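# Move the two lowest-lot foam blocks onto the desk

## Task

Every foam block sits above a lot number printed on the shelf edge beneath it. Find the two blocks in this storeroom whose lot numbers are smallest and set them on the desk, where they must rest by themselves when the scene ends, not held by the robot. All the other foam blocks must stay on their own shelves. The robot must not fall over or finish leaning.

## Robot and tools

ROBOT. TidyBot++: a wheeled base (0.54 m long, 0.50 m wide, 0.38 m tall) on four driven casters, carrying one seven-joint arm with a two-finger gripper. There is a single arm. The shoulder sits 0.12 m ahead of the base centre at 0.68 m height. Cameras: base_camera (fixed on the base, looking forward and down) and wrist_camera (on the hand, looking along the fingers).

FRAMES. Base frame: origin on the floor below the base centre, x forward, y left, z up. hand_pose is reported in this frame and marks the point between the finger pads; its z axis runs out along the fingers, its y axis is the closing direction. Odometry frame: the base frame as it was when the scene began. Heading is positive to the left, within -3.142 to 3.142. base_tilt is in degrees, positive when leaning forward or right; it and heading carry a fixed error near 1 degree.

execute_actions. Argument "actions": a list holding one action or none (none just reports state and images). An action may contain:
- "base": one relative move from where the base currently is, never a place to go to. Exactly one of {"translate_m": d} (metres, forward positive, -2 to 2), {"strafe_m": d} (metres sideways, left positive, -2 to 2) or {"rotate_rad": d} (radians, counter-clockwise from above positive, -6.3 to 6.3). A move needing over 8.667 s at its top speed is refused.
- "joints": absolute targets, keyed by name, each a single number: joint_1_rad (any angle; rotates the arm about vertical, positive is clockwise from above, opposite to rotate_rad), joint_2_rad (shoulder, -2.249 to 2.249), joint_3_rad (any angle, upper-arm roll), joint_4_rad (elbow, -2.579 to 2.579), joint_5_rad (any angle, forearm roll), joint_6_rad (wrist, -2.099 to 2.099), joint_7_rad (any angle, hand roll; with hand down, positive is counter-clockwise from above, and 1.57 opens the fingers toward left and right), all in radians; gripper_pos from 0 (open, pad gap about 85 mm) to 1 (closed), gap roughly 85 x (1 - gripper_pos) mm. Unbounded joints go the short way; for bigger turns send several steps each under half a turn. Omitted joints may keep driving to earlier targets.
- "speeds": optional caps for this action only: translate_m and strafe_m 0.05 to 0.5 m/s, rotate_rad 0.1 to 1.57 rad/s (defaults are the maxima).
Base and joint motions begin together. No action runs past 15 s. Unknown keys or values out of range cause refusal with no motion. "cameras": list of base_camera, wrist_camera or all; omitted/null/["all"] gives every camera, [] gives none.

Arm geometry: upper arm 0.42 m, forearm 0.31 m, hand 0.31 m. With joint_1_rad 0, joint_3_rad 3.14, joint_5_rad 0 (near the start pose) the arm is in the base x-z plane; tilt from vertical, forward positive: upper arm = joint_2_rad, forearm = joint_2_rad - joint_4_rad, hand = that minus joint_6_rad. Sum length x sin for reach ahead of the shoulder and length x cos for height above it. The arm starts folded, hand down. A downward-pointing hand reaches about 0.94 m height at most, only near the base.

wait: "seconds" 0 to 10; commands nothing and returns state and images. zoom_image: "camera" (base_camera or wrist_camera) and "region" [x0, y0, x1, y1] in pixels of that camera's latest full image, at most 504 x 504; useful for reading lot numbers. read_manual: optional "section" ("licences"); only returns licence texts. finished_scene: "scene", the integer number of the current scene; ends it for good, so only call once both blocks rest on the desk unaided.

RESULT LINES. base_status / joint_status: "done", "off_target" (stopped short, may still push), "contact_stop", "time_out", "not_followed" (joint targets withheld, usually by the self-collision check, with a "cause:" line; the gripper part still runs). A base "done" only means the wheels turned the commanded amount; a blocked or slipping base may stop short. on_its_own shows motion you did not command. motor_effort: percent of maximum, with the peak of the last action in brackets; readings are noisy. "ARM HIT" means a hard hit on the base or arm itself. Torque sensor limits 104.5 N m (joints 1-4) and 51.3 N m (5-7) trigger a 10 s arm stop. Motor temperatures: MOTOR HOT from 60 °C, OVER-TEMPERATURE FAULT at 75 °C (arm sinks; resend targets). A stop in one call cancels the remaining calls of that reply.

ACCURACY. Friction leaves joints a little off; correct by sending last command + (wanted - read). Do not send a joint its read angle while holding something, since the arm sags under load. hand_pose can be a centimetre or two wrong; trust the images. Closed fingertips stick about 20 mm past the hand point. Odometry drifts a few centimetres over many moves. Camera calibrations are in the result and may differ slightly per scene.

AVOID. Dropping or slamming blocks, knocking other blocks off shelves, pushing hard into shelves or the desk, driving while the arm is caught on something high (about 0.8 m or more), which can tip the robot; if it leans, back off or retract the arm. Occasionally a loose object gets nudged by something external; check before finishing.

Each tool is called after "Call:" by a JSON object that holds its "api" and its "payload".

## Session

Call:
{"api": "execute_actions", "payload": {"actions": [{"joints":{"joint_2_rad":-0.3,"joint_4_rad":-2.4,"joint_6_rad":0.2}}]}}

Scene clock: 1.40 s.
Motor temperatures (°C, as the motors report them): [26 31 29 28 38 34 37]
base_odometry: x=+0.000 y=+0.000 heading=+0.000 (m, m, rad; odometry frame)
base_tilt: forward=+0.0 right=-0.5 (deg)
base_status: not commanded
joint_positions: joint_1_rad=-0.043 joint_2_rad=-0.313 joint_3_rad=+3.097 joint_4_rad=-2.411 joint_5_rad=-0.046 joint_6_rad=+0.188 joint_7_rad=+1.587 gripper_pos=+0.000
joint_status: all done
motor_effort: joint_1_rad=-1(1) joint_2_rad=-9(8) joint_3_rad=+0(0) joint_4_rad=+23(24) joint_5_rad=+1(1) joint_6_rad=+7(7) joint_7_rad=+1(1) (%)
hand_pose: x=+0.5525 y=+0.0379 z=+0.8199 quat_wxyz=(-0.024, +0.816, +0.025, +0.577) (m; base frame)
pictures: base_camera, wrist_camera
camera_calibration (this result's frames):
wrist_camera: T_world_to_cam=[[0.0560716, -0.998203, -0.0211341, 0.0265096], [-0.327308, 0.00162018, -0.944916, 1.01441], [0.943253, 0.0599003, -0.326629, -0.120863], [0, 0, 0, 1]] pos_world=[0.444543, 0.0320582, 0.919617]
Images, in order (width x height): base_camera 644x364, wrist_camera 644x476.

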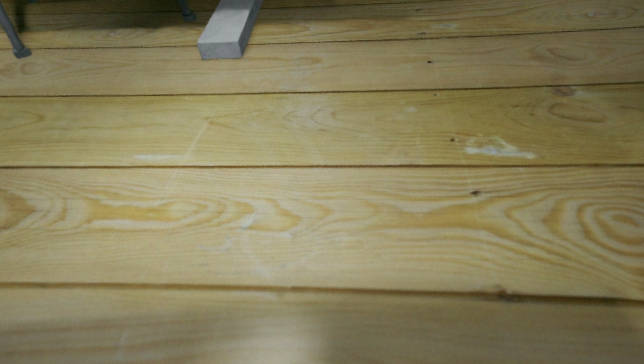

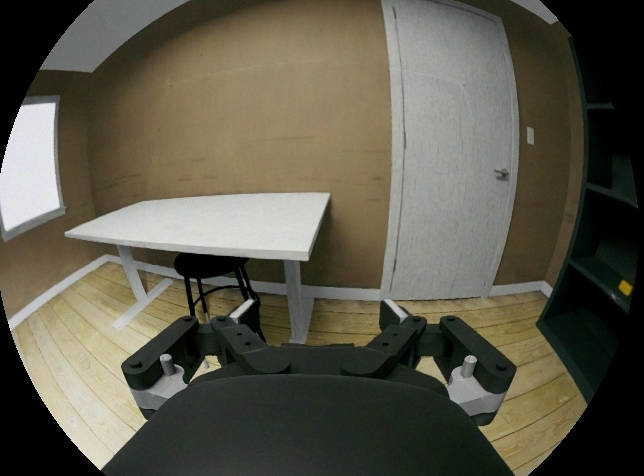

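Mirrored; robot rotated ~0.08 left.

Call:
{"api": "execute_actions", "payload": {"actions": [{"base":{"rotate_rad":-1.65},"joints":{"joint_1_rad":0,"joint_3_rad":3.14,"joint_5_rad":0,"joint_2_rad":0.3,"joint_6_rad":0.8}}]}}

Scene clock: 4.03 s.
Motor temperatures (°C, as the motors report them): [26 31 29 28 38 34 37]
base_odometry: x=+0.000 y=+0.000 heading=-1.650 (m, m, rad; odometry frame)
base_tilt: forward=+0.1 right=-0.5 (deg)
base_status: done
joint_positions: joint_1_rad=+0.002 joint_2_rad=+0.296 joint_3_rad=+3.137 joint_4_rad=-2.411 joint_5_rad=-0.030 joint_6_rad=+0.769 joint_7_rad=+1.587 gripper_pos=+0.000
joint_status: all done
motor_effort: joint_1_rad=-1(3) joint_2_rad=-24(25) joint_3_rad=-1(3) joint_4_rad=+15(23) joint_5_rad=+0(1) joint_6_rad=+6(7) joint_7_rad=+0(1) (%)
hand_pose: x=+0.6644 y=-0.0038 z=+0.6871 quat_wxyz=(+0.006, +0.825, -0.007, +0.566) (m; base frame)
pictures: base_camera, wrist_camera
camera_calibration (this result's frames):
wrist_camera: T_world_to_cam=[[-0.0306909, -0.999493, -0.00848569, 0.0248252], [-0.352834, 0.0187767, -0.935497, 0.936168], [0.935182, -0.0257172, -0.353232, -0.243921], [0, 0, 0, 1]] pos_world=[0.559184, 0.000961495, 0.789833]
Images, in order (width x height): base_camera 644x364, wrist_camera 644x476.

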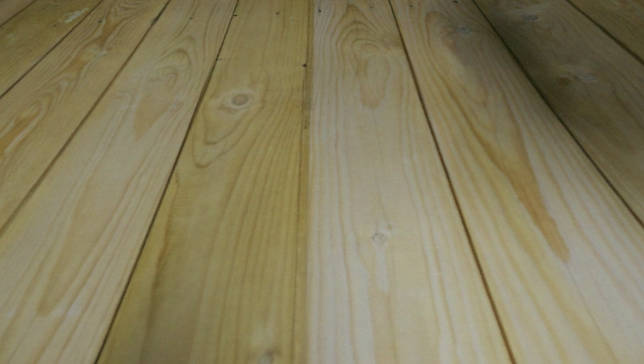

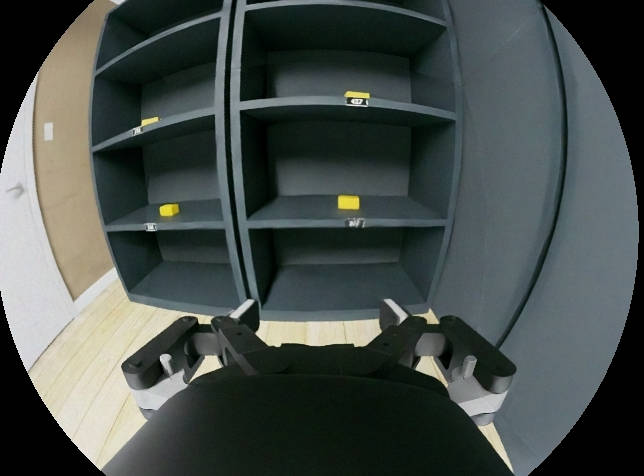

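Call:
{"api": "execute_actions", "payload": {"actions": [{"base":{"translate_m":0.45},"joints":{"joint_1_rad":0.15}}], "cameras": ["wrist_camera"]}}

Call:
{"api": "execute_actions", "payload": {"actions": [{"base":{"strafe_m":0.3},"joints":{"joint_1_rad":-0.6}}], "cameras": ["wrist_camera"]}}

Call:
{"api": "execute_actions", "payload": {"actions": [{"base":{"translate_m":-2},"joints":{"joint_1_rad":0}}], "cameras": []}}

Call:
{"api": "execute_actions", "payload": {"actions": [{"base":{"translate_m":-0.6},"joints":{"joint_1_rad":1.57}}]}}

Scene clock: 6.57 s.
Motor temperatures (°C, as the motors report them): [26 31 29 28 38 34 37]
base_odometry: x=-0.036 y=-0.449 heading=-1.650 (m, m, rad; odometry frame)
base_tilt: forward=-0.1 right=-0.4 (deg)
base_status: done
joint_positions: joint_1_rad=+0.148 joint_2_rad=+0.298 joint_3_rad=+3.138 joint_4_rad=-2.410 joint_5_rad=-0.027 joint_6_rad=+0.769 joint_7_rad=+1.587 gripper_pos=+0.000
joint_status: all done
motor_effort: joint_1_rad=-1(3) joint_2_rad=-22(25) joint_3_rad=-1(2) joint_4_rad=+15(16) joint_5_rad=+2(1) joint_6_rad=+7(7) joint_7_rad=+0(0) (%)
hand_pose: x=+0.6587 y=-0.0828 z=+0.6867 quat_wxyz=(+0.047, +0.822, -0.066, +0.564) (m; base frame)
pictures: wrist_camera
camera_calibration (this result's frames):
wrist_camera: T_world_to_cam=[[-0.173693, -0.984775, -0.00700755, 0.0400291], [-0.346813, 0.067827, -0.935479, 0.935332], [0.921711, -0.160056, -0.353313, -0.243023], [0, 0, 0, 1]] pos_world=[0.555335, -0.0629183, 0.7894]
Images, in order (width x height): wrist_camera 644x476.

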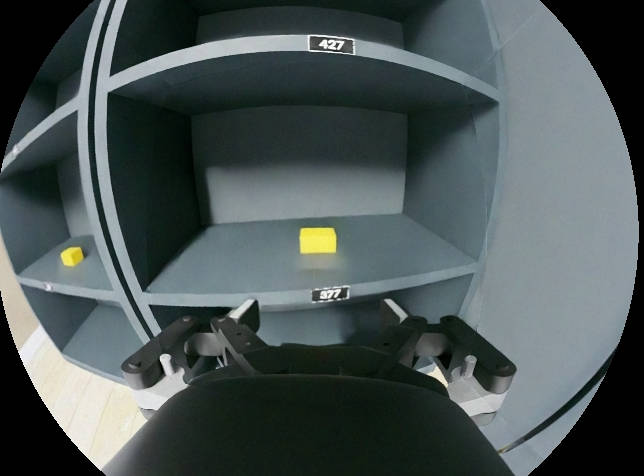

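Scene clock: 8.57 s.
Motor temperatures (°C, as the motors report them): [26 31 29 28 38 34 37]
base_odometry: x=+0.263 y=-0.473 heading=-1.651 (m, m, rad; odometry frame)
base_tilt: forward=+0.0 right=-0.6 (deg)
base_status: done
joint_positions: joint_1_rad=-0.594 joint_2_rad=+0.298 joint_3_rad=+3.136 joint_4_rad=-2.410 joint_5_rad=-0.024 joint_6_rad=+0.769 joint_7_rad=+1.587 gripper_pos=+0.000
joint_status: all done
motor_effort: joint_1_rad=-1(2) joint_2_rad=-23(24) joint_3_rad=-1(3) joint_4_rad=+15(15) joint_5_rad=+1(0) joint_6_rad=+7(7) joint_7_rad=+0(0) (%)
hand_pose: x=+0.5722 y=+0.3045 z=+0.6867 quat_wxyz=(-0.161, +0.790, +0.238, +0.542) (m; base frame)
pictures: wrist_camera
camera_calibration (this result's frames):
wrist_camera: T_world_to_cam=[[0.540268, -0.841471, -0.00614109, -0.0463549], [-0.300396, -0.186042, -0.935495, 0.929833], [0.786049, 0.507263, -0.353287, -0.226905], [0, 0, 0, 1]] pos_world=[0.482721, 0.249083, 0.789407]
Images, in order (width x height): wrist_camera 644x476.

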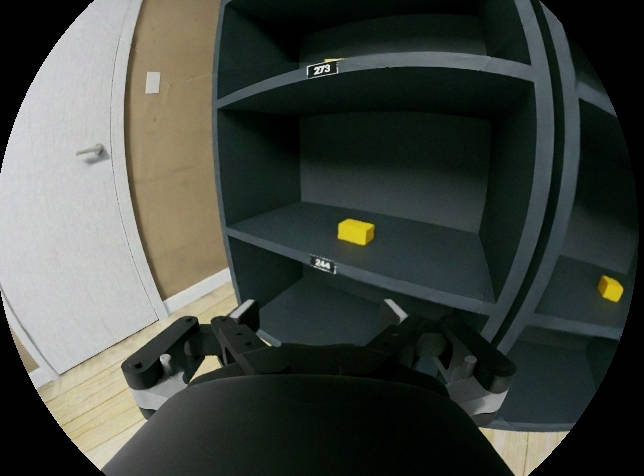

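Scene clock: 13.93 s.
Motor temperatures (°C, as the motors report them): [26 31 29 28 38 34 37]
base_odometry: x=+0.423 y=+1.521 heading=-1.651 (m, m, rad; odometry frame)
base_tilt: forward=+0.0 right=-0.5 (deg)
base_status: done
joint_positions: joint_1_rad=-0.008 joint_2_rad=+0.298 joint_3_rad=+3.137 joint_4_rad=-2.410 joint_5_rad=-0.024 joint_6_rad=+0.770 joint_7_rad=+1.587 gripper_pos=+0.000
joint_status: all done
motor_effort: joint_1_rad=-1(2) joint_2_rad=-23(25) joint_3_rad=-1(3) joint_4_rad=+15(17) joint_5_rad=+1(1) joint_6_rad=+7(8) joint_7_rad=+1(1) (%)
hand_pose: x=+0.6651 y=+0.0029 z=+0.6868 quat_wxyz=(+0.003, +0.824, +0.000, +0.566) (m; base frame)
pictures: none
No camera images: the call's "cameras" was empty. Leave "cameras" out to get every camera's image.

Scene clock: 16.73 s.
Motor temperatures (°C, as the motors report them): [26 31 29 28 38 34 37]
base_odometry: x=+0.471 y=+2.119 heading=-1.651 (m, m, rad; odometry frame)
base_tilt: forward=+0.0 right=-0.5 (deg)
base_status: done
joint_positions: joint_1_rad=+1.561 joint_2_rad=+0.298 joint_3_rad=+3.140 joint_4_rad=-2.410 joint_5_rad=-0.024 joint_6_rad=+0.770 joint_7_rad=+1.587 gripper_pos=+0.000
joint_status: all done
motor_effort: joint_1_rad=-1(2) joint_2_rad=-23(24) joint_3_rad=-1(3) joint_4_rad=+15(15) joint_5_rad=+1(2) joint_6_rad=+7(7) joint_7_rad=+0(0) (%)
hand_pose: x=+0.1219 y=-0.5462 z=+0.6868 quat_wxyz=(+0.402, +0.583, -0.583, +0.398) (m; base frame)
pictures: base_camera, wrist_camera
camera_calibration (this result's frames):
wrist_camera: T_world_to_cam=[[-0.999865, 0.015547, -0.00523269, 0.136305], [0.0103812, 0.352718, -0.935672, 0.892882], [-0.0127013, -0.9356, -0.352832, -0.132379], [0, 0, 0, 1]] pos_world=[0.125337, -0.440909, 0.789451]
Images, in order (width x height): base_camera 644x364, wrist_camera 644x476.

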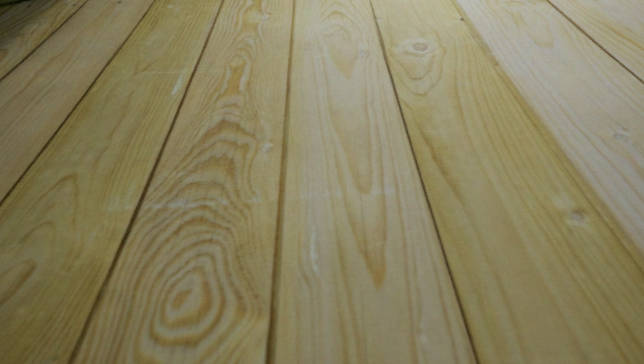

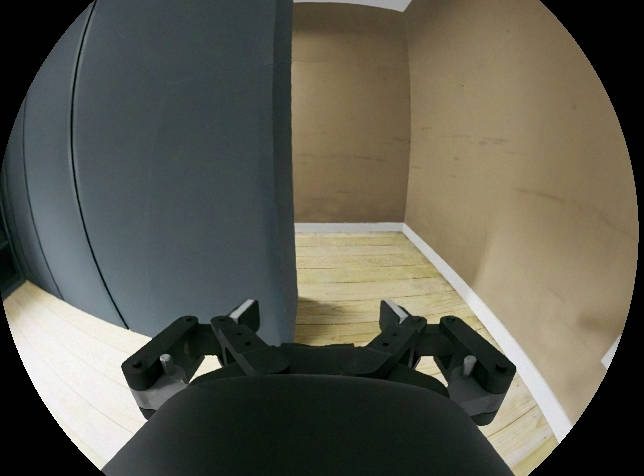

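Call:
{"api": "execute_actions", "payload": {"actions": [{"base":{"translate_m":-0.27}}], "cameras": []}}

Call:
{"api": "execute_actions", "payload": {"actions": [{"base":{"strafe_m":-1.7}}], "cameras": []}}

Call:
{"api": "execute_actions", "payload": {"actions": [{"base":{"rotate_rad":0.03},"joints":{"joint_1_rad":0}}]}}

Scene clock: 18.67 s.
Motor temperatures (°C, as the motors report them): [26 31 29 28 38 34 37]
base_odometry: x=+0.492 y=+2.389 heading=-1.651 (m, m, rad; odometry frame)
base_tilt: forward=+0.0 right=-0.5 (deg)
base_status: done
joint_positions: joint_1_rad=+1.571 joint_2_rad=+0.298 joint_3_rad=+3.140 joint_4_rad=-2.410 joint_5_rad=-0.024 joint_6_rad=+0.770 joint_7_rad=+1.587 gripper_pos=+0.000
joint_status: not commanded
motor_effort: joint_1_rad=-1(3) joint_2_rad=-23(23) joint_3_rad=-1(3) joint_4_rad=+15(15) joint_5_rad=+1(1) joint_6_rad=+7(7) joint_7_rad=+0(0) (%)
hand_pose: x=+0.1162 y=-0.5462 z=+0.6868 quat_wxyz=(+0.404, +0.580, -0.586, +0.396) (m; base frame)
pictures: none
No camera images: the call's "cameras" was empty. Leave "cameras" out to get every camera's image.

Scene clock: 23.43 s.
Motor temperatures (°C, as the motors report them): [26 31 29 28 38 34 37]
base_odometry: x=-1.202 y=+2.525 heading=-1.651 (m, m, rad; odometry frame)
base_tilt: forward=+0.0 right=-0.6 (deg)
base_status: done
joint_positions: joint_1_rad=+1.571 joint_2_rad=+0.299 joint_3_rad=+3.140 joint_4_rad=-2.410 joint_5_rad=-0.024 joint_6_rad=+0.770 joint_7_rad=+1.587 gripper_pos=+0.000
joint_status: not commanded
motor_effort: joint_1_rad=-1(1) joint_2_rad=-23(25) joint_3_rad=-1(1) joint_4_rad=+15(16) joint_5_rad=+1(0) joint_6_rad=+7(7) joint_7_rad=+0(0) (%)
hand_pose: x=+0.1162 y=-0.5463 z=+0.6869 quat_wxyz=(+0.404, +0.580, -0.586, +0.396) (m; base frame)
pictures: none
No camera images: the call's "cameras" was empty. Leave "cameras" out to get every camera's image.

Scene clock: 26.23 s.
Motor temperatures (°C, as the motors report them): [26 31 29 28 38 34 37]
base_odometry: x=-1.202 y=+2.525 heading=-1.621 (m, m, rad; odometry frame)
base_tilt: forward=+0.0 right=-0.5 (deg)
base_status: done
joint_positions: joint_1_rad=+0.007 joint_2_rad=+0.299 joint_3_rad=+3.140 joint_4_rad=-2.410 joint_5_rad=-0.024 joint_6_rad=+0.770 joint_7_rad=+1.587 gripper_pos=+0.000
joint_status: all done
motor_effort: joint_1_rad=+0(2) joint_2_rad=-23(23) joint_3_rad=-1(2) joint_4_rad=+15(16) joint_5_rad=+1(1) joint_6_rad=+7(7) joint_7_rad=+0(0) (%)
hand_pose: x=+0.6652 y=-0.0068 z=+0.6869 quat_wxyz=(+0.008, +0.824, -0.007, +0.566) (m; base frame)
pictures: base_camera, wrist_camera
camera_calibration (this result's frames):
wrist_camera: T_world_to_cam=[[-0.0332756, -0.999433, -0.00518455, 0.0212488], [-0.352303, 0.0165839, -0.935739, 0.936057], [0.935294, -0.0293108, -0.352655, -0.245391], [0, 0, 0, 1]] pos_world=[0.559995, -0.00147932, 0.789477]
Images, in order (width x height): base_camera 644x364, wrist_camera 644x476.

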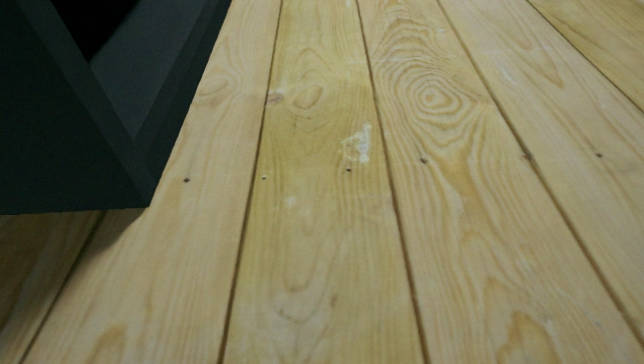

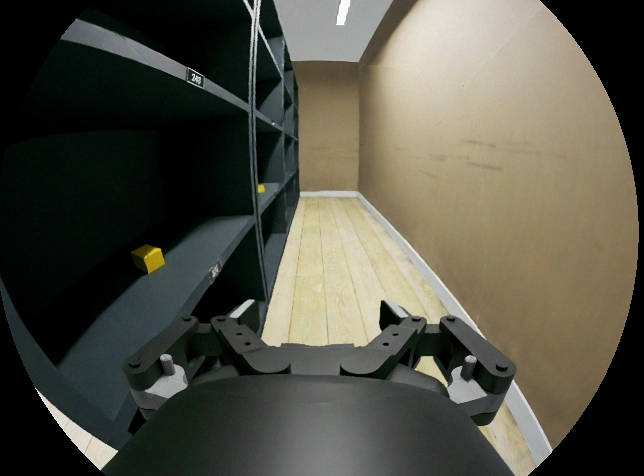

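Call:
{"api": "execute_actions", "payload": {"actions": [{"base":{"strafe_m":-0.42}}], "cameras": []}}

Call:
{"api": "execute_actions", "payload": {"actions": [{"base":{"translate_m":0.45},"joints":{"joint_1_rad":-1.0}}]}}

Call:
{"api": "execute_actions", "payload": {"actions": [{"base":{"translate_m":0.9}}], "cameras": ["wrist_camera"]}}

Call:
{"api": "execute_actions", "payload": {"actions": [{"base":{"translate_m":0.9}}]}}

Call:
{"api": "execute_actions", "payload": {"actions": [{"base":{"translate_m":0.9}}], "cameras": ["wrist_camera"]}}

Scene clock: 28.67 s.
Motor temperatures (°C, as the motors report them): [26 31 29 28 38 34 37]
base_odometry: x=-1.622 y=+2.546 heading=-1.621 (m, m, rad; odometry frame)
base_tilt: forward=-0.1 right=-0.6 (deg)
base_status: done
joint_positions: joint_1_rad=+0.006 joint_2_rad=+0.299 joint_3_rad=+3.140 joint_4_rad=-2.410 joint_5_rad=-0.024 joint_6_rad=+0.770 joint_7_rad=+1.587 gripper_pos=+0.000
joint_status: not commanded
motor_effort: joint_1_rad=-1(4) joint_2_rad=-22(23) joint_3_rad=-1(2) joint_4_rad=+15(15) joint_5_rad=+1(1) joint_6_rad=+7(7) joint_7_rad=+0(0) (%)
hand_pose: x=+0.6652 y=-0.0060 z=+0.6869 quat_wxyz=(+0.008, +0.824, -0.007, +0.566) (m; base frame)
pictures: none
No camera images: the call's "cameras" was empty. Leave "cameras" out to get every camera's image.

Scene clock: 30.97 s.
Motor temperatures (°C, as the motors report them): [26 31 29 28 38 34 37]
base_odometry: x=-1.645 y=+2.096 heading=-1.621 (m, m, rad; odometry frame)
base_tilt: forward=+0.0 right=-0.6 (deg)
base_status: done
joint_positions: joint_1_rad=-0.990 joint_2_rad=+0.300 joint_3_rad=+3.140 joint_4_rad=-2.408 joint_5_rad=-0.024 joint_6_rad=+0.770 joint_7_rad=+1.587 gripper_pos=+0.000
joint_status: all done
motor_effort: joint_1_rad=-1(2) joint_2_rad=-23(26) joint_3_rad=-1(2) joint_4_rad=+15(17) joint_5_rad=+1(0) joint_6_rad=+7(7) joint_7_rad=+0(0) (%)
hand_pose: x=+0.4213 y=+0.4558 z=+0.6868 quat_wxyz=(-0.264, +0.727, +0.388, +0.501) (m; base frame)
pictures: base_camera, wrist_camera
camera_calibration (this result's frames):
wrist_camera: T_world_to_cam=[[0.821678, -0.569929, -0.0051314, -0.0805139], [-0.204716, -0.286717, -0.935887, 0.91858], [0.531918, 0.770048, -0.352263, -0.198351], [0, 0, 0, 1]] pos_world=[0.359711, 0.370226, 0.789402]
Images, in order (width x height): base_camera 644x364, wrist_camera 644x476.

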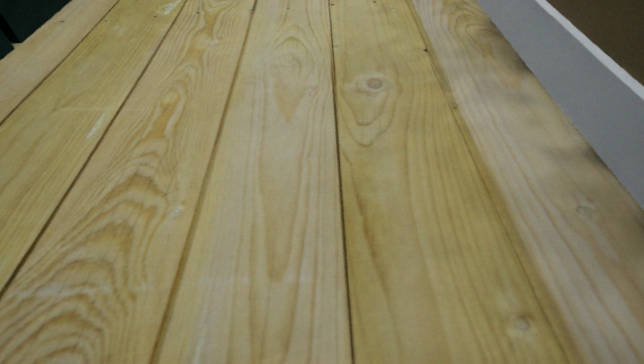

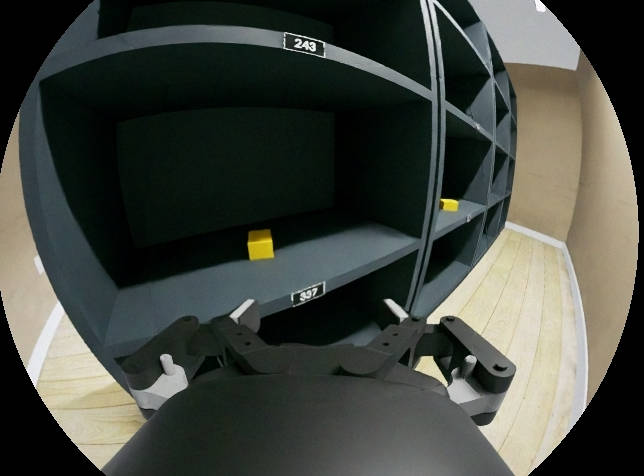

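Scene clock: 34.13 s.
Motor temperatures (°C, as the motors report them): [26 31 29 28 38 34 37]
base_odometry: x=-1.690 y=+1.197 heading=-1.621 (m, m, rad; odometry frame)
base_tilt: forward=+0.0 right=-0.6 (deg)
base_status: done
joint_positions: joint_1_rad=-0.995 joint_2_rad=+0.300 joint_3_rad=+3.140 joint_4_rad=-2.408 joint_5_rad=-0.024 joint_6_rad=+0.770 joint_7_rad=+1.587 gripper_pos=+0.000
joint_status: not commanded
motor_effort: joint_1_rad=-1(3) joint_2_rad=-23(23) joint_3_rad=-1(2) joint_4_rad=+15(16) joint_5_rad=+1(1) joint_6_rad=+7(7) joint_7_rad=+1(0) (%)
hand_pose: x=+0.4190 y=+0.4573 z=+0.6868 quat_wxyz=(-0.265, +0.726, +0.390, +0.500) (m; base frame)
pictures: wrist_camera
camera_calibration (this result's frames):
wrist_camera: T_world_to_cam=[[0.824484, -0.565862, -0.00513139, -0.0808478], [-0.203293, -0.287718, -0.93589, 0.918411], [0.528108, 0.772669, -0.352255, -0.197905], [0, 0, 0, 1]] pos_world=[0.357879, 0.37141, 0.789403]
Images, in order (width x height): wrist_camera 644x476.

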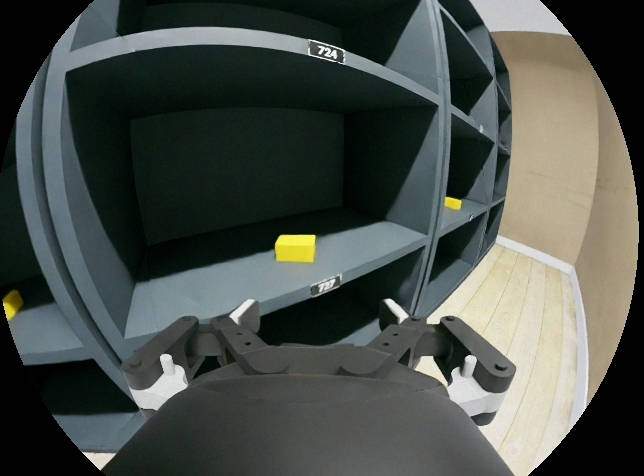

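Scene clock: 37.30 s.
Motor temperatures (°C, as the motors report them): [26 31 29 28 38 34 37]
base_odometry: x=-1.736 y=+0.298 heading=-1.621 (m, m, rad; odometry frame)
base_tilt: forward=+0.0 right=-0.5 (deg)
base_status: done
joint_positions: joint_1_rad=-0.997 joint_2_rad=+0.300 joint_3_rad=+3.140 joint_4_rad=-2.408 joint_5_rad=-0.024 joint_6_rad=+0.770 joint_7_rad=+1.587 gripper_pos=+0.000
joint_status: not commanded
motor_effort: joint_1_rad=-1(2) joint_2_rad=-23(24) joint_3_rad=-1(2) joint_4_rad=+15(16) joint_5_rad=+1(1) joint_6_rad=+7(7) joint_7_rad=+0(0) (%)
hand_pose: x=+0.4181 y=+0.4579 z=+0.6868 quat_wxyz=(-0.266, +0.726, +0.390, +0.500) (m; base frame)
pictures: base_camera, wrist_camera
camera_calibration (this result's frames):
wrist_camera: T_world_to_cam=[[0.825643, -0.564169, -0.00513142, -0.0809857], [-0.202699, -0.288131, -0.935892, 0.91834], [0.526523, 0.773753, -0.35225, -0.197721], [0, 0, 0, 1]] pos_world=[0.357117, 0.3719, 0.789404]
Images, in order (width x height): base_camera 644x364, wrist_camera 644x476.

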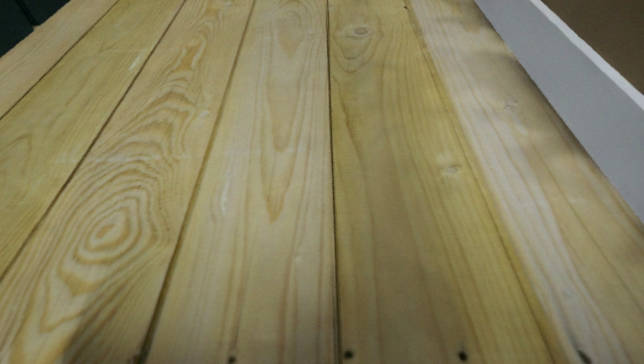

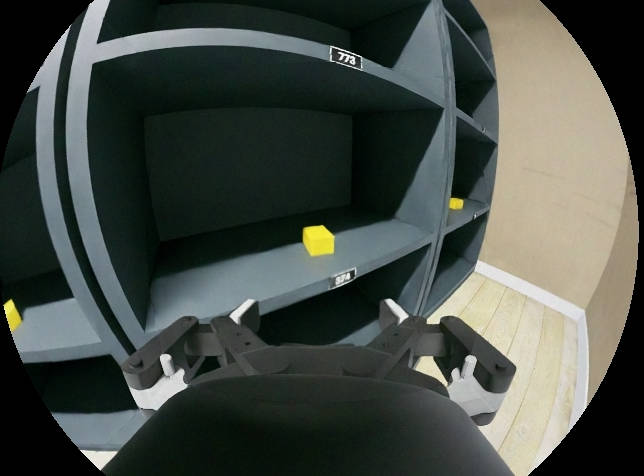

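Scene clock: 40.47 s.
Motor temperatures (°C, as the motors report them): [26 31 29 28 38 34 37]
base_odometry: x=-1.781 y=-0.601 heading=-1.621 (m, m, rad; odometry frame)
base_tilt: forward=+0.0 right=-0.5 (deg)
base_status: done
joint_positions: joint_1_rad=-0.999 joint_2_rad=+0.300 joint_3_rad=+3.140 joint_4_rad=-2.408 joint_5_rad=-0.024 joint_6_rad=+0.770 joint_7_rad=+1.587 gripper_pos=+0.000
joint_status: not commanded
motor_effort: joint_1_rad=+0(1) joint_2_rad=-23(24) joint_3_rad=-1(3) joint_4_rad=+15(16) joint_5_rad=+0(1) joint_6_rad=+7(7) joint_7_rad=+1(1) (%)
hand_pose: x=+0.4176 y=+0.4582 z=+0.6868 quat_wxyz=(-0.266, +0.726, +0.391, +0.500) (m; base frame)
pictures: wrist_camera
camera_calibration (this result's frames):
wrist_camera: T_world_to_cam=[[0.826303, -0.563202, -0.00513152, -0.0810641], [-0.202357, -0.288361, -0.935895, 0.9183], [0.525619, 0.774371, -0.352242, -0.19762], [0, 0, 0, 1]] pos_world=[0.356681, 0.372178, 0.789406]
Images, in order (width x height): wrist_camera 644x476.

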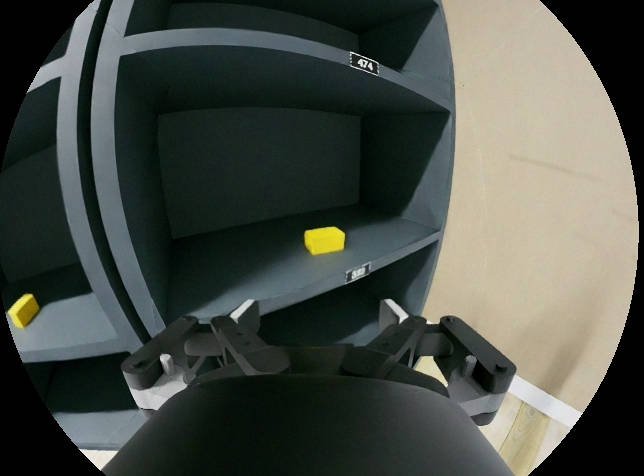

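Call:
{"api": "zoom_image", "payload": {"camera": "wrist_camera", "region": [320,245,400,305]}}

Region (320, 245, 400, 305) of wrist_camera's 644x476 image, scaled by 6.300; it fills the top 378 rows of this view, and the rest is white.

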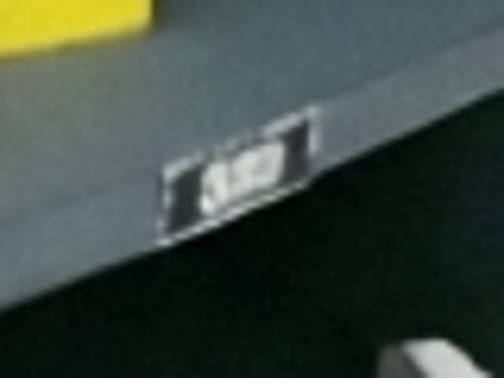

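Call:
{"api": "execute_actions", "payload": {"actions": [{"base":{"translate_m":0.35},"joints":{"joint_1_rad":-1.3,"joint_6_rad":0.5}}], "cameras": ["wrist_camera"]}}

Call:
{"api": "execute_actions", "payload": {"actions": [{"base":{"translate_m":-1.87}}], "cameras": ["wrist_camera"]}}

Scene clock: 42.83 s.
Motor temperatures (°C, as the motors report them): [26 31 29 28 38 34 37]
base_odometry: x=-1.799 y=-0.951 heading=-1.621 (m, m, rad; odometry frame)
base_tilt: forward=+0.0 right=-0.6 (deg)
base_status: done
joint_positions: joint_1_rad=-1.290 joint_2_rad=+0.300 joint_3_rad=+3.140 joint_4_rad=-2.408 joint_5_rad=-0.024 joint_6_rad=+0.532 joint_7_rad=+1.587 gripper_pos=+0.000
joint_status: all done
motor_effort: joint_1_rad=-1(2) joint_2_rad=-23(23) joint_3_rad=-1(1) joint_4_rad=+14(16) joint_5_rad=+1(0) joint_6_rad=+6(7) joint_7_rad=+0(0) (%)
hand_pose: x=+0.2620 y=+0.4919 z=+0.6213 quat_wxyz=(-0.276, +0.710, +0.530, +0.373) (m; base frame)
pictures: wrist_camera
camera_calibration (this result's frames):
wrist_camera: T_world_to_cam=[[0.953932, -0.299997, -0.00390647, -0.0976091], [-0.17213, -0.536582, -0.826106, 0.881187], [0.245733, 0.788722, -0.563501, 0.0325085], [0, 0, 0, 1]] pos_world=[0.236803, 0.417906, 0.745892]
Images, in order (width x height): wrist_camera 644x476.

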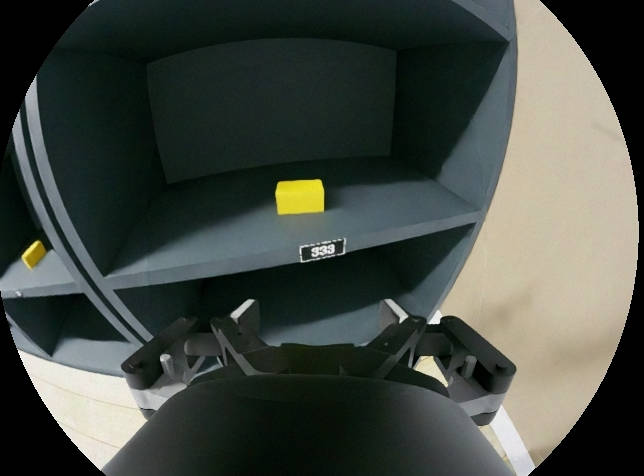

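Scene clock: 48.03 s.
Motor temperatures (°C, as the motors report them): [26 31 29 28 38 34 37]
base_odometry: x=-1.705 y=+0.917 heading=-1.621 (m, m, rad; odometry frame)
base_tilt: forward=+0.0 right=-0.5 (deg)
base_status: done
joint_positions: joint_1_rad=-1.298 joint_2_rad=+0.300 joint_3_rad=+3.140 joint_4_rad=-2.408 joint_5_rad=-0.024 joint_6_rad=+0.531 joint_7_rad=+1.587 gripper_pos=+0.000
joint_status: not commanded
motor_effort: joint_1_rad=-1(3) joint_2_rad=-22(23) joint_3_rad=-1(4) joint_4_rad=+14(15) joint_5_rad=+1(2) joint_6_rad=+6(6) joint_7_rad=+0(1) (%)
hand_pose: x=+0.2585 y=+0.4928 z=+0.6212 quat_wxyz=(-0.277, +0.708, +0.532, +0.372) (m; base frame)
pictures: wrist_camera
camera_calibration (this result's frames):
wrist_camera: T_world_to_cam=[[0.956025, -0.293261, -0.00387875, -0.0978782], [-0.168446, -0.53821, -0.825806, 0.880628], [0.240089, 0.790144, -0.563941, 0.0336162], [0, 0, 0, 1]] pos_world=[0.233842, 0.418697, 0.745806]
Images, in order (width x height): wrist_camera 644x476.

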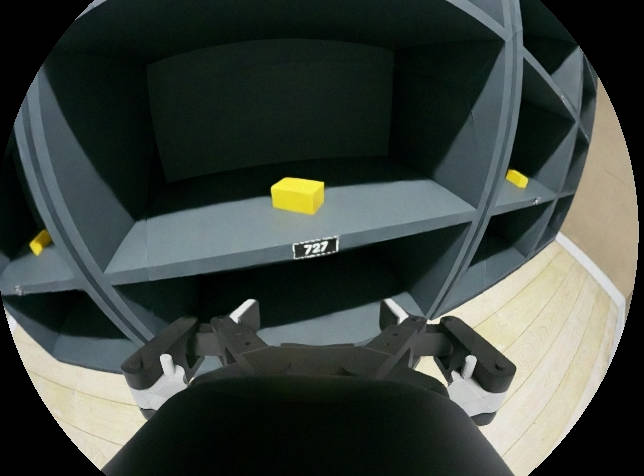

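Call:
{"api": "execute_actions", "payload": {"actions": [{"base":{"translate_m":-0.77},"joints":{"joint_1_rad":-1.57,"joint_2_rad":-0.4,"joint_4_rad":-1.5,"joint_6_rad":-0.8}}], "cameras": ["wrist_camera"]}}

Scene clock: 51.07 s.
Motor temperatures (°C, as the motors report them): [26 31 29 28 38 34 37]
base_odometry: x=-1.666 y=+1.686 heading=-1.621 (m, m, rad; odometry frame)
base_tilt: forward=-0.1 right=-0.5 (deg)
base_status: done
joint_positions: joint_1_rad=-1.561 joint_2_rad=-0.399 joint_3_rad=+3.139 joint_4_rad=-1.517 joint_5_rad=-0.024 joint_6_rad=-0.768 joint_7_rad=+1.587 gripper_pos=+0.000
joint_status: all done
motor_effort: joint_1_rad=-1(2) joint_2_rad=-6(23) joint_3_rad=-1(2) joint_4_rad=+24(24) joint_5_rad=+0(0) joint_6_rad=+7(7) joint_7_rad=+0(1) (%)
hand_pose: x=+0.1155 y=+0.4151 z=+1.1107 quat_wxyz=(-0.418, +0.571, +0.573, +0.412) (m; base frame)
pictures: wrist_camera
camera_calibration (this result's frames):
wrist_camera: T_world_to_cam=[[0.999873, -0.00410821, -0.015429, -0.0942432], [-0.0159485, -0.303, -0.952857, 1.24482], [-0.000760449, 0.952982, -0.303027, 0.0758408], [0, 0, 0, 1]] pos_world=[0.114142, 0.304519, 1.20767]
Images, in order (width x height): wrist_camera 644x476.

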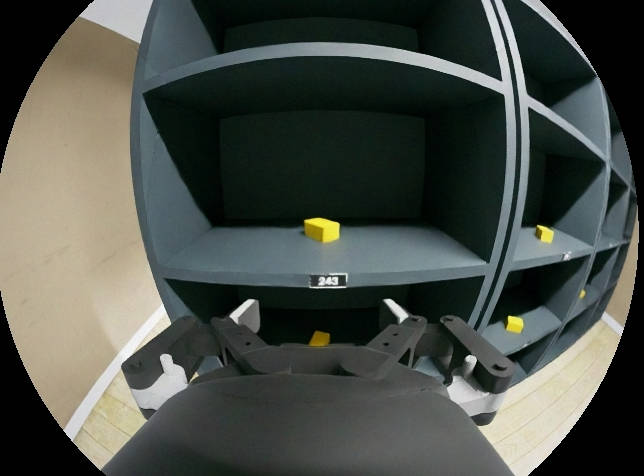

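Call:
{"api": "zoom_image", "payload": {"camera": "wrist_camera", "region": [260,190,380,290]}}

Region (260, 190, 380, 290) of wrist_camera's 644x476 image, scaled by 4.200.

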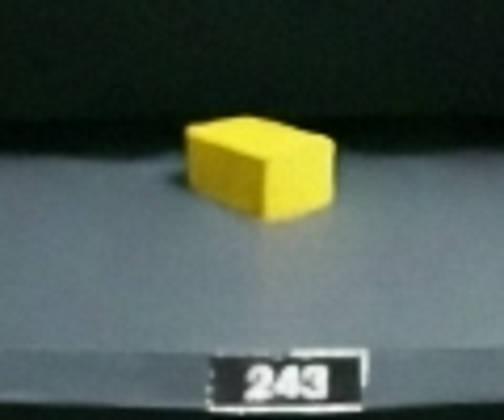

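Call:
{"api": "execute_actions", "payload": {"actions": [{"base":{"translate_m":0.345},"joints":{"joint_1_rad":-2.12}}], "cameras": []}}

Call:
{"api": "execute_actions", "payload": {"actions": [{"base":{"strafe_m":0.25},"speeds":{"strafe_m":0.15},"joints":{"joint_2_rad":0.117,"joint_4_rad":-1.31,"joint_6_rad":-0.18}}], "cameras": ["wrist_camera"]}}

Scene clock: 53.83 s.
Motor temperatures (°C, as the motors report them): [26 31 29 28 38 34 37]
base_odometry: x=-1.684 y=+1.342 heading=-1.621 (m, m, rad; odometry frame)
base_tilt: forward=-0.1 right=-0.5 (deg)
base_status: done
joint_positions: joint_1_rad=-2.110 joint_2_rad=-0.400 joint_3_rad=+3.139 joint_4_rad=-1.516 joint_5_rad=-0.023 joint_6_rad=-0.771 joint_7_rad=+1.587 gripper_pos=+0.000
joint_status: all done
motor_effort: joint_1_rad=-1(0) joint_2_rad=-6(10) joint_3_rad=+0(2) joint_4_rad=+24(25) joint_5_rad=+1(0) joint_6_rad=+7(7) joint_7_rad=+0(1) (%)
hand_pose: x=-0.1004 y=+0.3517 z=+1.1107 quat_wxyz=(-0.514, +0.394, +0.707, +0.284) (m; base frame)
pictures: none
No camera images: the call's "cameras" was empty. Leave "cameras" out to get every camera's image.

Scene clock: 56.17 s.
Motor temperatures (°C, as the motors report them): [26 31 29 28 38 34 37]
base_odometry: x=-1.434 y=+1.329 heading=-1.622 (m, m, rad; odometry frame)
base_tilt: forward=+0.0 right=-0.5 (deg)
base_status: done
joint_positions: joint_1_rad=-2.111 joint_2_rad=+0.121 joint_3_rad=+3.139 joint_4_rad=-1.334 joint_5_rad=-0.023 joint_6_rad=-0.212 joint_7_rad=+1.587 gripper_pos=+0.000
joint_status: all done
motor_effort: joint_1_rad=-1(2) joint_2_rad=-26(29) joint_3_rad=-1(3) joint_4_rad=+26(27) joint_5_rad=+0(2) joint_6_rad=+7(8) joint_7_rad=+0(1) (%)
hand_pose: x=-0.2308 y=+0.5746 z=+1.1065 quat_wxyz=(-0.588, +0.365, +0.644, +0.327) (m; base frame)
pictures: wrist_camera
camera_calibration (this result's frames):
wrist_camera: T_world_to_cam=[[0.858577, 0.512289, -0.0201303, -0.0715949], [0.0279523, -0.085981, -0.995905, 1.21671], [-0.511921, 0.854498, -0.088141, -0.376812], [0, 0, 0, 1]] pos_world=[-0.165438, 0.463276, 1.17707]
Images, in order (width x height): wrist_camera 644x476.

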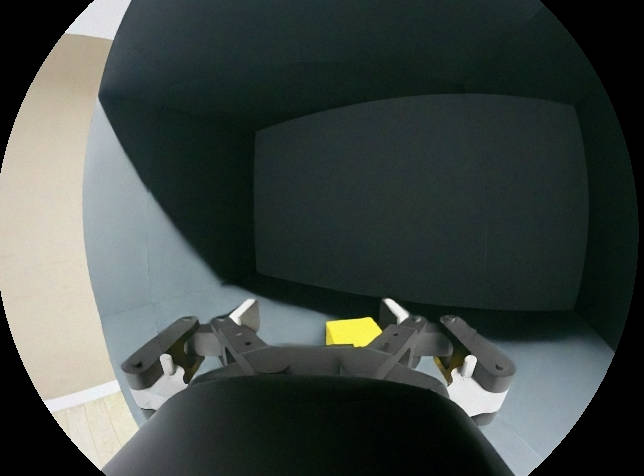

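Call:
{"api": "execute_actions", "payload": {"actions": [{"base":{"strafe_m":0.06},"joints":{"joint_1_rad":-2.085}}], "cameras": []}}

Call:
{"api": "execute_actions", "payload": {"actions": [{"joints":{"joint_6_rad":-0.36}}], "cameras": ["wrist_camera"]}}

Scene clock: 57.37 s.
Motor temperatures (°C, as the motors report them): [26 31 29 28 38 34 37]
base_odometry: x=-1.374 y=+1.326 heading=-1.622 (m, m, rad; odometry frame)
base_tilt: forward=-0.1 right=-0.5 (deg)
base_status: done
joint_positions: joint_1_rad=-2.089 joint_2_rad=+0.122 joint_3_rad=+3.140 joint_4_rad=-1.332 joint_5_rad=-0.023 joint_6_rad=-0.211 joint_7_rad=+1.587 gripper_pos=+0.000
joint_status: all done
motor_effort: joint_1_rad=-1(1) joint_2_rad=-25(29) joint_3_rad=+0(2) joint_4_rad=+26(27) joint_5_rad=+1(1) joint_6_rad=+7(8) joint_7_rad=+0(0) (%)
hand_pose: x=-0.2177 y=+0.5831 z=+1.1065 quat_wxyz=(-0.584, +0.372, +0.640, +0.334) (m; base frame)
pictures: none
No camera images: the call's "cameras" was empty. Leave "cameras" out to get every camera's image.

Scene clock: 58.03 s.
Motor temperatures (°C, as the motors report them): [26 31 29 28 38 34 37]
base_odometry: x=-1.374 y=+1.326 heading=-1.622 (m, m, rad; odometry frame)
base_tilt: forward=+0.0 right=-0.5 (deg)
base_status: not commanded
joint_positions: joint_1_rad=-2.089 joint_2_rad=+0.122 joint_3_rad=+3.140 joint_4_rad=-1.327 joint_5_rad=-0.023 joint_6_rad=-0.340 joint_7_rad=+1.587 gripper_pos=+0.000
joint_status: all done
motor_effort: joint_1_rad=-1(1) joint_2_rad=-26(29) joint_3_rad=-1(2) joint_4_rad=+26(28) joint_5_rad=+0(1) joint_6_rad=+7(7) joint_7_rad=+0(1) (%)
hand_pose: x=-0.2154 y=+0.5772 z=+1.0706 quat_wxyz=(-0.544, +0.391, +0.675, +0.310) (m; base frame)
pictures: wrist_camera
camera_calibration (this result's frames):
wrist_camera: T_world_to_cam=[[0.869968, 0.492739, -0.0190558, -0.0742788], [0.0868769, -0.191198, -0.977699, 1.23468], [-0.485394, 0.848912, -0.209144, -0.235849], [0, 0, 0, 1]] pos_world=[-0.157124, 0.472883, 1.1564]
Images, in order (width x height): wrist_camera 644x476.

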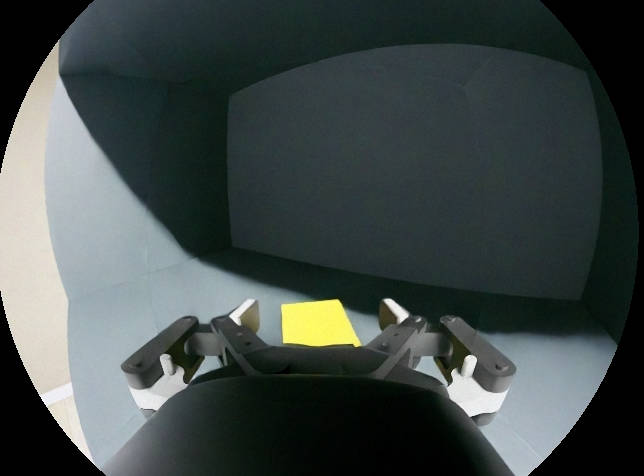

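Call:
{"api": "execute_actions", "payload": {"actions": [{"joints":{"joint_6_rad":-0.49}}], "cameras": ["wrist_camera"]}}

Call:
{"api": "execute_actions", "payload": {"actions": [{"joints":{"gripper_pos":1}}], "cameras": []}}

Call:
{"api": "execute_actions", "payload": {"actions": [{"joints":{"joint_6_rad":-0.2}}], "cameras": ["wrist_camera"]}}

Scene clock: 58.90 s.
Motor temperatures (°C, as the motors report them): [26 31 29 28 38 34 37]
base_odometry: x=-1.374 y=+1.326 heading=-1.622 (m, m, rad; odometry frame)
base_tilt: forward=-0.1 right=-0.6 (deg)
base_status: not commanded
joint_positions: joint_1_rad=-2.089 joint_2_rad=+0.122 joint_3_rad=+3.140 joint_4_rad=-1.324 joint_5_rad=-0.023 joint_6_rad=-0.470 joint_7_rad=+1.587 gripper_pos=+0.000
joint_status: all done
motor_effort: joint_1_rad=-1(1) joint_2_rad=-26(28) joint_3_rad=-1(1) joint_4_rad=+26(28) joint_5_rad=+0(0) joint_6_rad=+7(8) joint_7_rad=+1(1) (%)
hand_pose: x=-0.2106 y=+0.5671 z=+1.0334 quat_wxyz=(-0.500, +0.409, +0.708, +0.284) (m; base frame)
pictures: wrist_camera
camera_calibration (this result's frames):
wrist_camera: T_world_to_cam=[[0.869655, 0.493324, -0.0181938, -0.0754484], [0.148698, -0.296919, -0.943254, 1.23334], [-0.470732, 0.8176, -0.331573, -0.0853946], [0, 0, 0, 1]] pos_world=[-0.157979, 0.473241, 1.13367]
Images, in order (width x height): wrist_camera 644x476.

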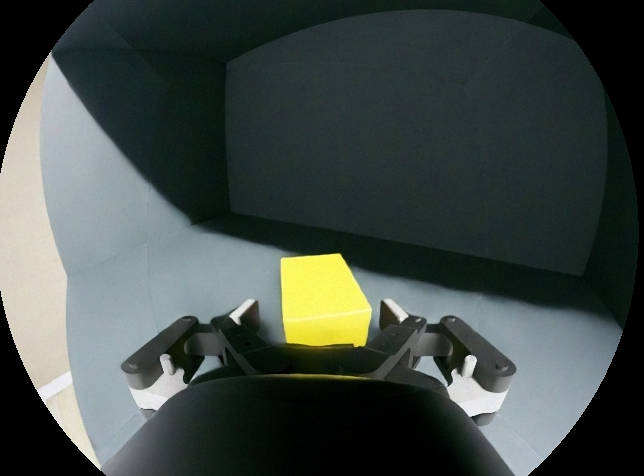

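Scene clock: 60.00 s.
Motor temperatures (°C, as the motors report them): [26 31 29 28 38 34 37]
base_odometry: x=-1.374 y=+1.326 heading=-1.622 (m, m, rad; odometry frame)
base_tilt: forward=+0.0 right=-0.6 (deg)
base_status: not commanded
joint_positions: joint_1_rad=-2.089 joint_2_rad=+0.121 joint_3_rad=+3.140 joint_4_rad=-1.324 joint_5_rad=-0.023 joint_6_rad=-0.470 joint_7_rad=+1.587 gripper_pos=+0.438
joint_status: gripper_pos off_target (ended at +0.438, target +1.000)
motor_effort: joint_1_rad=-1(1) joint_2_rad=-26(26) joint_3_rad=+0(1) joint_4_rad=+26(26) joint_5_rad=+1(1) joint_6_rad=+7(7) joint_7_rad=+0(0) (%)
hand_pose: x=-0.2104 y=+0.5668 z=+1.0344 quat_wxyz=(-0.501, +0.409, +0.708, +0.284) (m; base frame)
pictures: none
No camera images: the call's "cameras" was empty. Leave "cameras" out to get every camera's image.

Scene clock: 60.77 s.
Motor temperatures (°C, as the motors report them): [26 31 29 28 38 34 37]
base_odometry: x=-1.374 y=+1.326 heading=-1.622 (m, m, rad; odometry frame)
base_tilt: forward=+0.0 right=-0.6 (deg)
base_status: not commanded
joint_positions: joint_1_rad=-2.089 joint_2_rad=+0.117 joint_3_rad=+3.140 joint_4_rad=-1.316 joint_5_rad=-0.023 joint_6_rad=-0.216 joint_7_rad=+1.587 gripper_pos=+0.438
joint_status: all done
motor_effort: joint_1_rad=-1(1) joint_2_rad=-27(29) joint_3_rad=+0(1) joint_4_rad=+26(30) joint_5_rad=+0(1) joint_6_rad=+8(9) joint_7_rad=+0(0) (%)
hand_pose: x=-0.2166 y=+0.5811 z=+1.1186 quat_wxyz=(-0.589, +0.369, +0.635, +0.337) (m; base frame)
pictures: wrist_camera
camera_calibration (this result's frames):
wrist_camera: T_world_to_cam=[[0.870038, 0.492578, -0.0200208, -0.0730347], [0.0175895, -0.0716025, -0.997278, 1.2198], [-0.492671, 0.867317, -0.0709611, -0.39651], [0, 0, 0, 1]] pos_world=[-0.153262, 0.467217, 1.18689]
Images, in order (width x height): wrist_camera 644x476.

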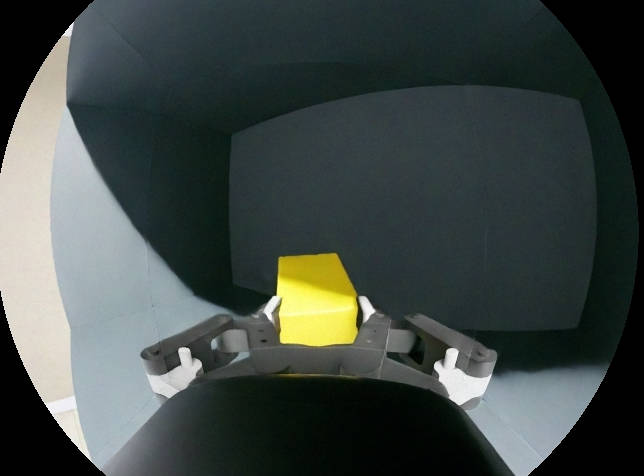

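Call:
{"api": "execute_actions", "payload": {"actions": [{"base":{"strafe_m":-0.2},"joints":{"joint_2_rad":-0.4,"joint_4_rad":-1.5,"joint_6_rad":-0.8}}], "cameras": []}}

Call:
{"api": "execute_actions", "payload": {"actions": [{"base":{"translate_m":-1.2}}], "cameras": []}}

Call:
{"api": "execute_actions", "payload": {"actions": [{"base":{"strafe_m":2.0},"joints":{"joint_1_rad":-1.57}}], "cameras": []}}

Call:
{"api": "execute_actions", "payload": {"actions": [{"base":{"translate_m":1.7},"joints":{"joint_2_rad":0.4,"joint_4_rad":-1.6,"joint_6_rad":0.12}}]}}

Scene clock: 63.07 s.
Motor temperatures (°C, as the motors report them): [26 31 29 28 38 34 37]
base_odometry: x=-1.574 y=+1.336 heading=-1.622 (m, m, rad; odometry frame)
base_tilt: forward=-0.1 right=-0.6 (deg)
base_status: done
joint_positions: joint_1_rad=-2.088 joint_2_rad=-0.401 joint_3_rad=+3.140 joint_4_rad=-1.480 joint_5_rad=-0.023 joint_6_rad=-0.772 joint_7_rad=+1.587 gripper_pos=+0.438
joint_status: all done
motor_effort: joint_1_rad=-1(1) joint_2_rad=-6(31) joint_3_rad=+0(2) joint_4_rad=+24(28) joint_5_rad=+0(2) joint_6_rad=+8(8) joint_7_rad=+1(1) (%)
hand_pose: x=-0.0910 y=+0.3544 z=+1.1321 quat_wxyz=(-0.524, +0.397, +0.693, +0.297) (m; base frame)
pictures: none
No camera images: the call's "cameras" was empty. Leave "cameras" out to get every camera's image.

Scene clock: 66.83 s.
Motor temperatures (°C, as the motors report them): [26 31 29 28 38 34 37]
base_odometry: x=-1.513 y=+2.534 heading=-1.622 (m, m, rad; odometry frame)
base_tilt: forward=+0.0 right=-0.6 (deg)
base_status: done
joint_positions: joint_1_rad=-2.088 joint_2_rad=-0.401 joint_3_rad=+3.140 joint_4_rad=-1.481 joint_5_rad=-0.023 joint_6_rad=-0.772 joint_7_rad=+1.587 gripper_pos=+0.438
joint_status: not commanded
motor_effort: joint_1_rad=+0(2) joint_2_rad=-6(8) joint_3_rad=+0(1) joint_4_rad=+24(25) joint_5_rad=+1(0) joint_6_rad=+7(7) joint_7_rad=+0(1) (%)
hand_pose: x=-0.0910 y=+0.3545 z=+1.1311 quat_wxyz=(-0.523, +0.397, +0.694, +0.296) (m; base frame)
pictures: none
No camera images: the call's "cameras" was empty. Leave "cameras" out to get every camera's image.

Scene clock: 72.20 s.
Motor temperatures (°C, as the motors report them): [26 31 29 28 38 34 37]
base_odometry: x=+0.484 y=+2.433 heading=-1.622 (m, m, rad; odometry frame)
base_tilt: forward=-0.1 right=-0.6 (deg)
base_status: done
joint_positions: joint_1_rad=-1.579 joint_2_rad=-0.396 joint_3_rad=+3.140 joint_4_rad=-1.483 joint_5_rad=-0.023 joint_6_rad=-0.774 joint_7_rad=+1.587 gripper_pos=+0.438
joint_status: all done
motor_effort: joint_1_rad=-1(0) joint_2_rad=-7(10) joint_3_rad=+0(2) joint_4_rad=+24(25) joint_5_rad=+0(1) joint_6_rad=+7(8) joint_7_rad=+0(0) (%)
hand_pose: x=+0.1083 y=+0.4140 z=+1.1274 quat_wxyz=(-0.429, +0.561, +0.573, +0.416) (m; base frame)
pictures: none
No camera images: the call's "cameras" was empty. Leave "cameras" out to get every camera's image.

Scene clock: 76.97 s.
Motor temperatures (°C, as the motors report them): [26 31 29 28 38 34 37]
base_odometry: x=+0.398 y=+0.735 heading=-1.622 (m, m, rad; odometry frame)
base_tilt: forward=+0.0 right=-0.5 (deg)
base_status: done
joint_positions: joint_1_rad=-1.569 joint_2_rad=+0.401 joint_3_rad=+3.140 joint_4_rad=-1.583 joint_5_rad=-0.023 joint_6_rad=+0.086 joint_7_rad=+1.587 gripper_pos=+0.438
joint_status: all done
motor_effort: joint_1_rad=-1(3) joint_2_rad=-35(38) joint_3_rad=-1(2) joint_4_rad=+25(26) joint_5_rad=+1(2) joint_6_rad=+7(9) joint_7_rad=+0(1) (%)
hand_pose: x=+0.1187 y=+0.7469 z=+0.8425 quat_wxyz=(-0.413, +0.578, +0.572, +0.411) (m; base frame)
pictures: base_camera, wrist_camera
camera_calibration (this result's frames):
wrist_camera: T_world_to_cam=[[0.999725, -0.0163052, -0.0168538, -0.0899713], [-0.0211375, -0.31535, -0.94874, 1.09624], [0.0101545, 0.948835, -0.315608, -0.309239], [0, 0, 0, 1]] pos_world=[0.116259, 0.637649, 0.940931]
Images, in order (width x height): base_camera 644x364, wrist_camera 644x476.

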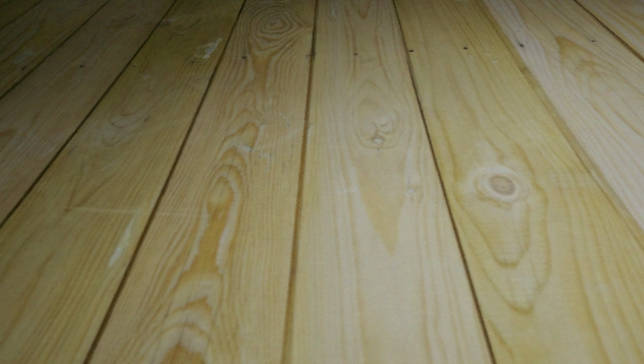

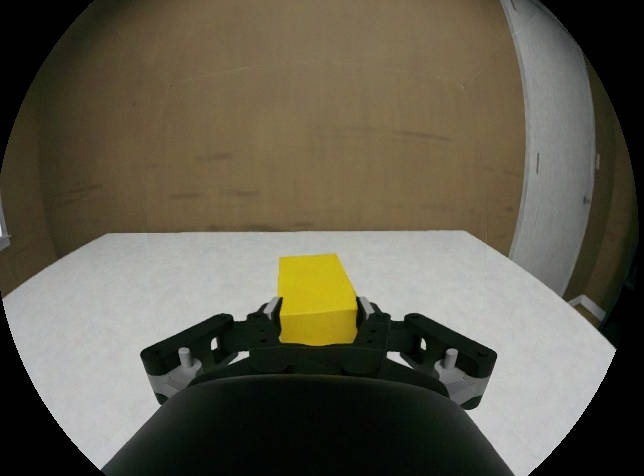

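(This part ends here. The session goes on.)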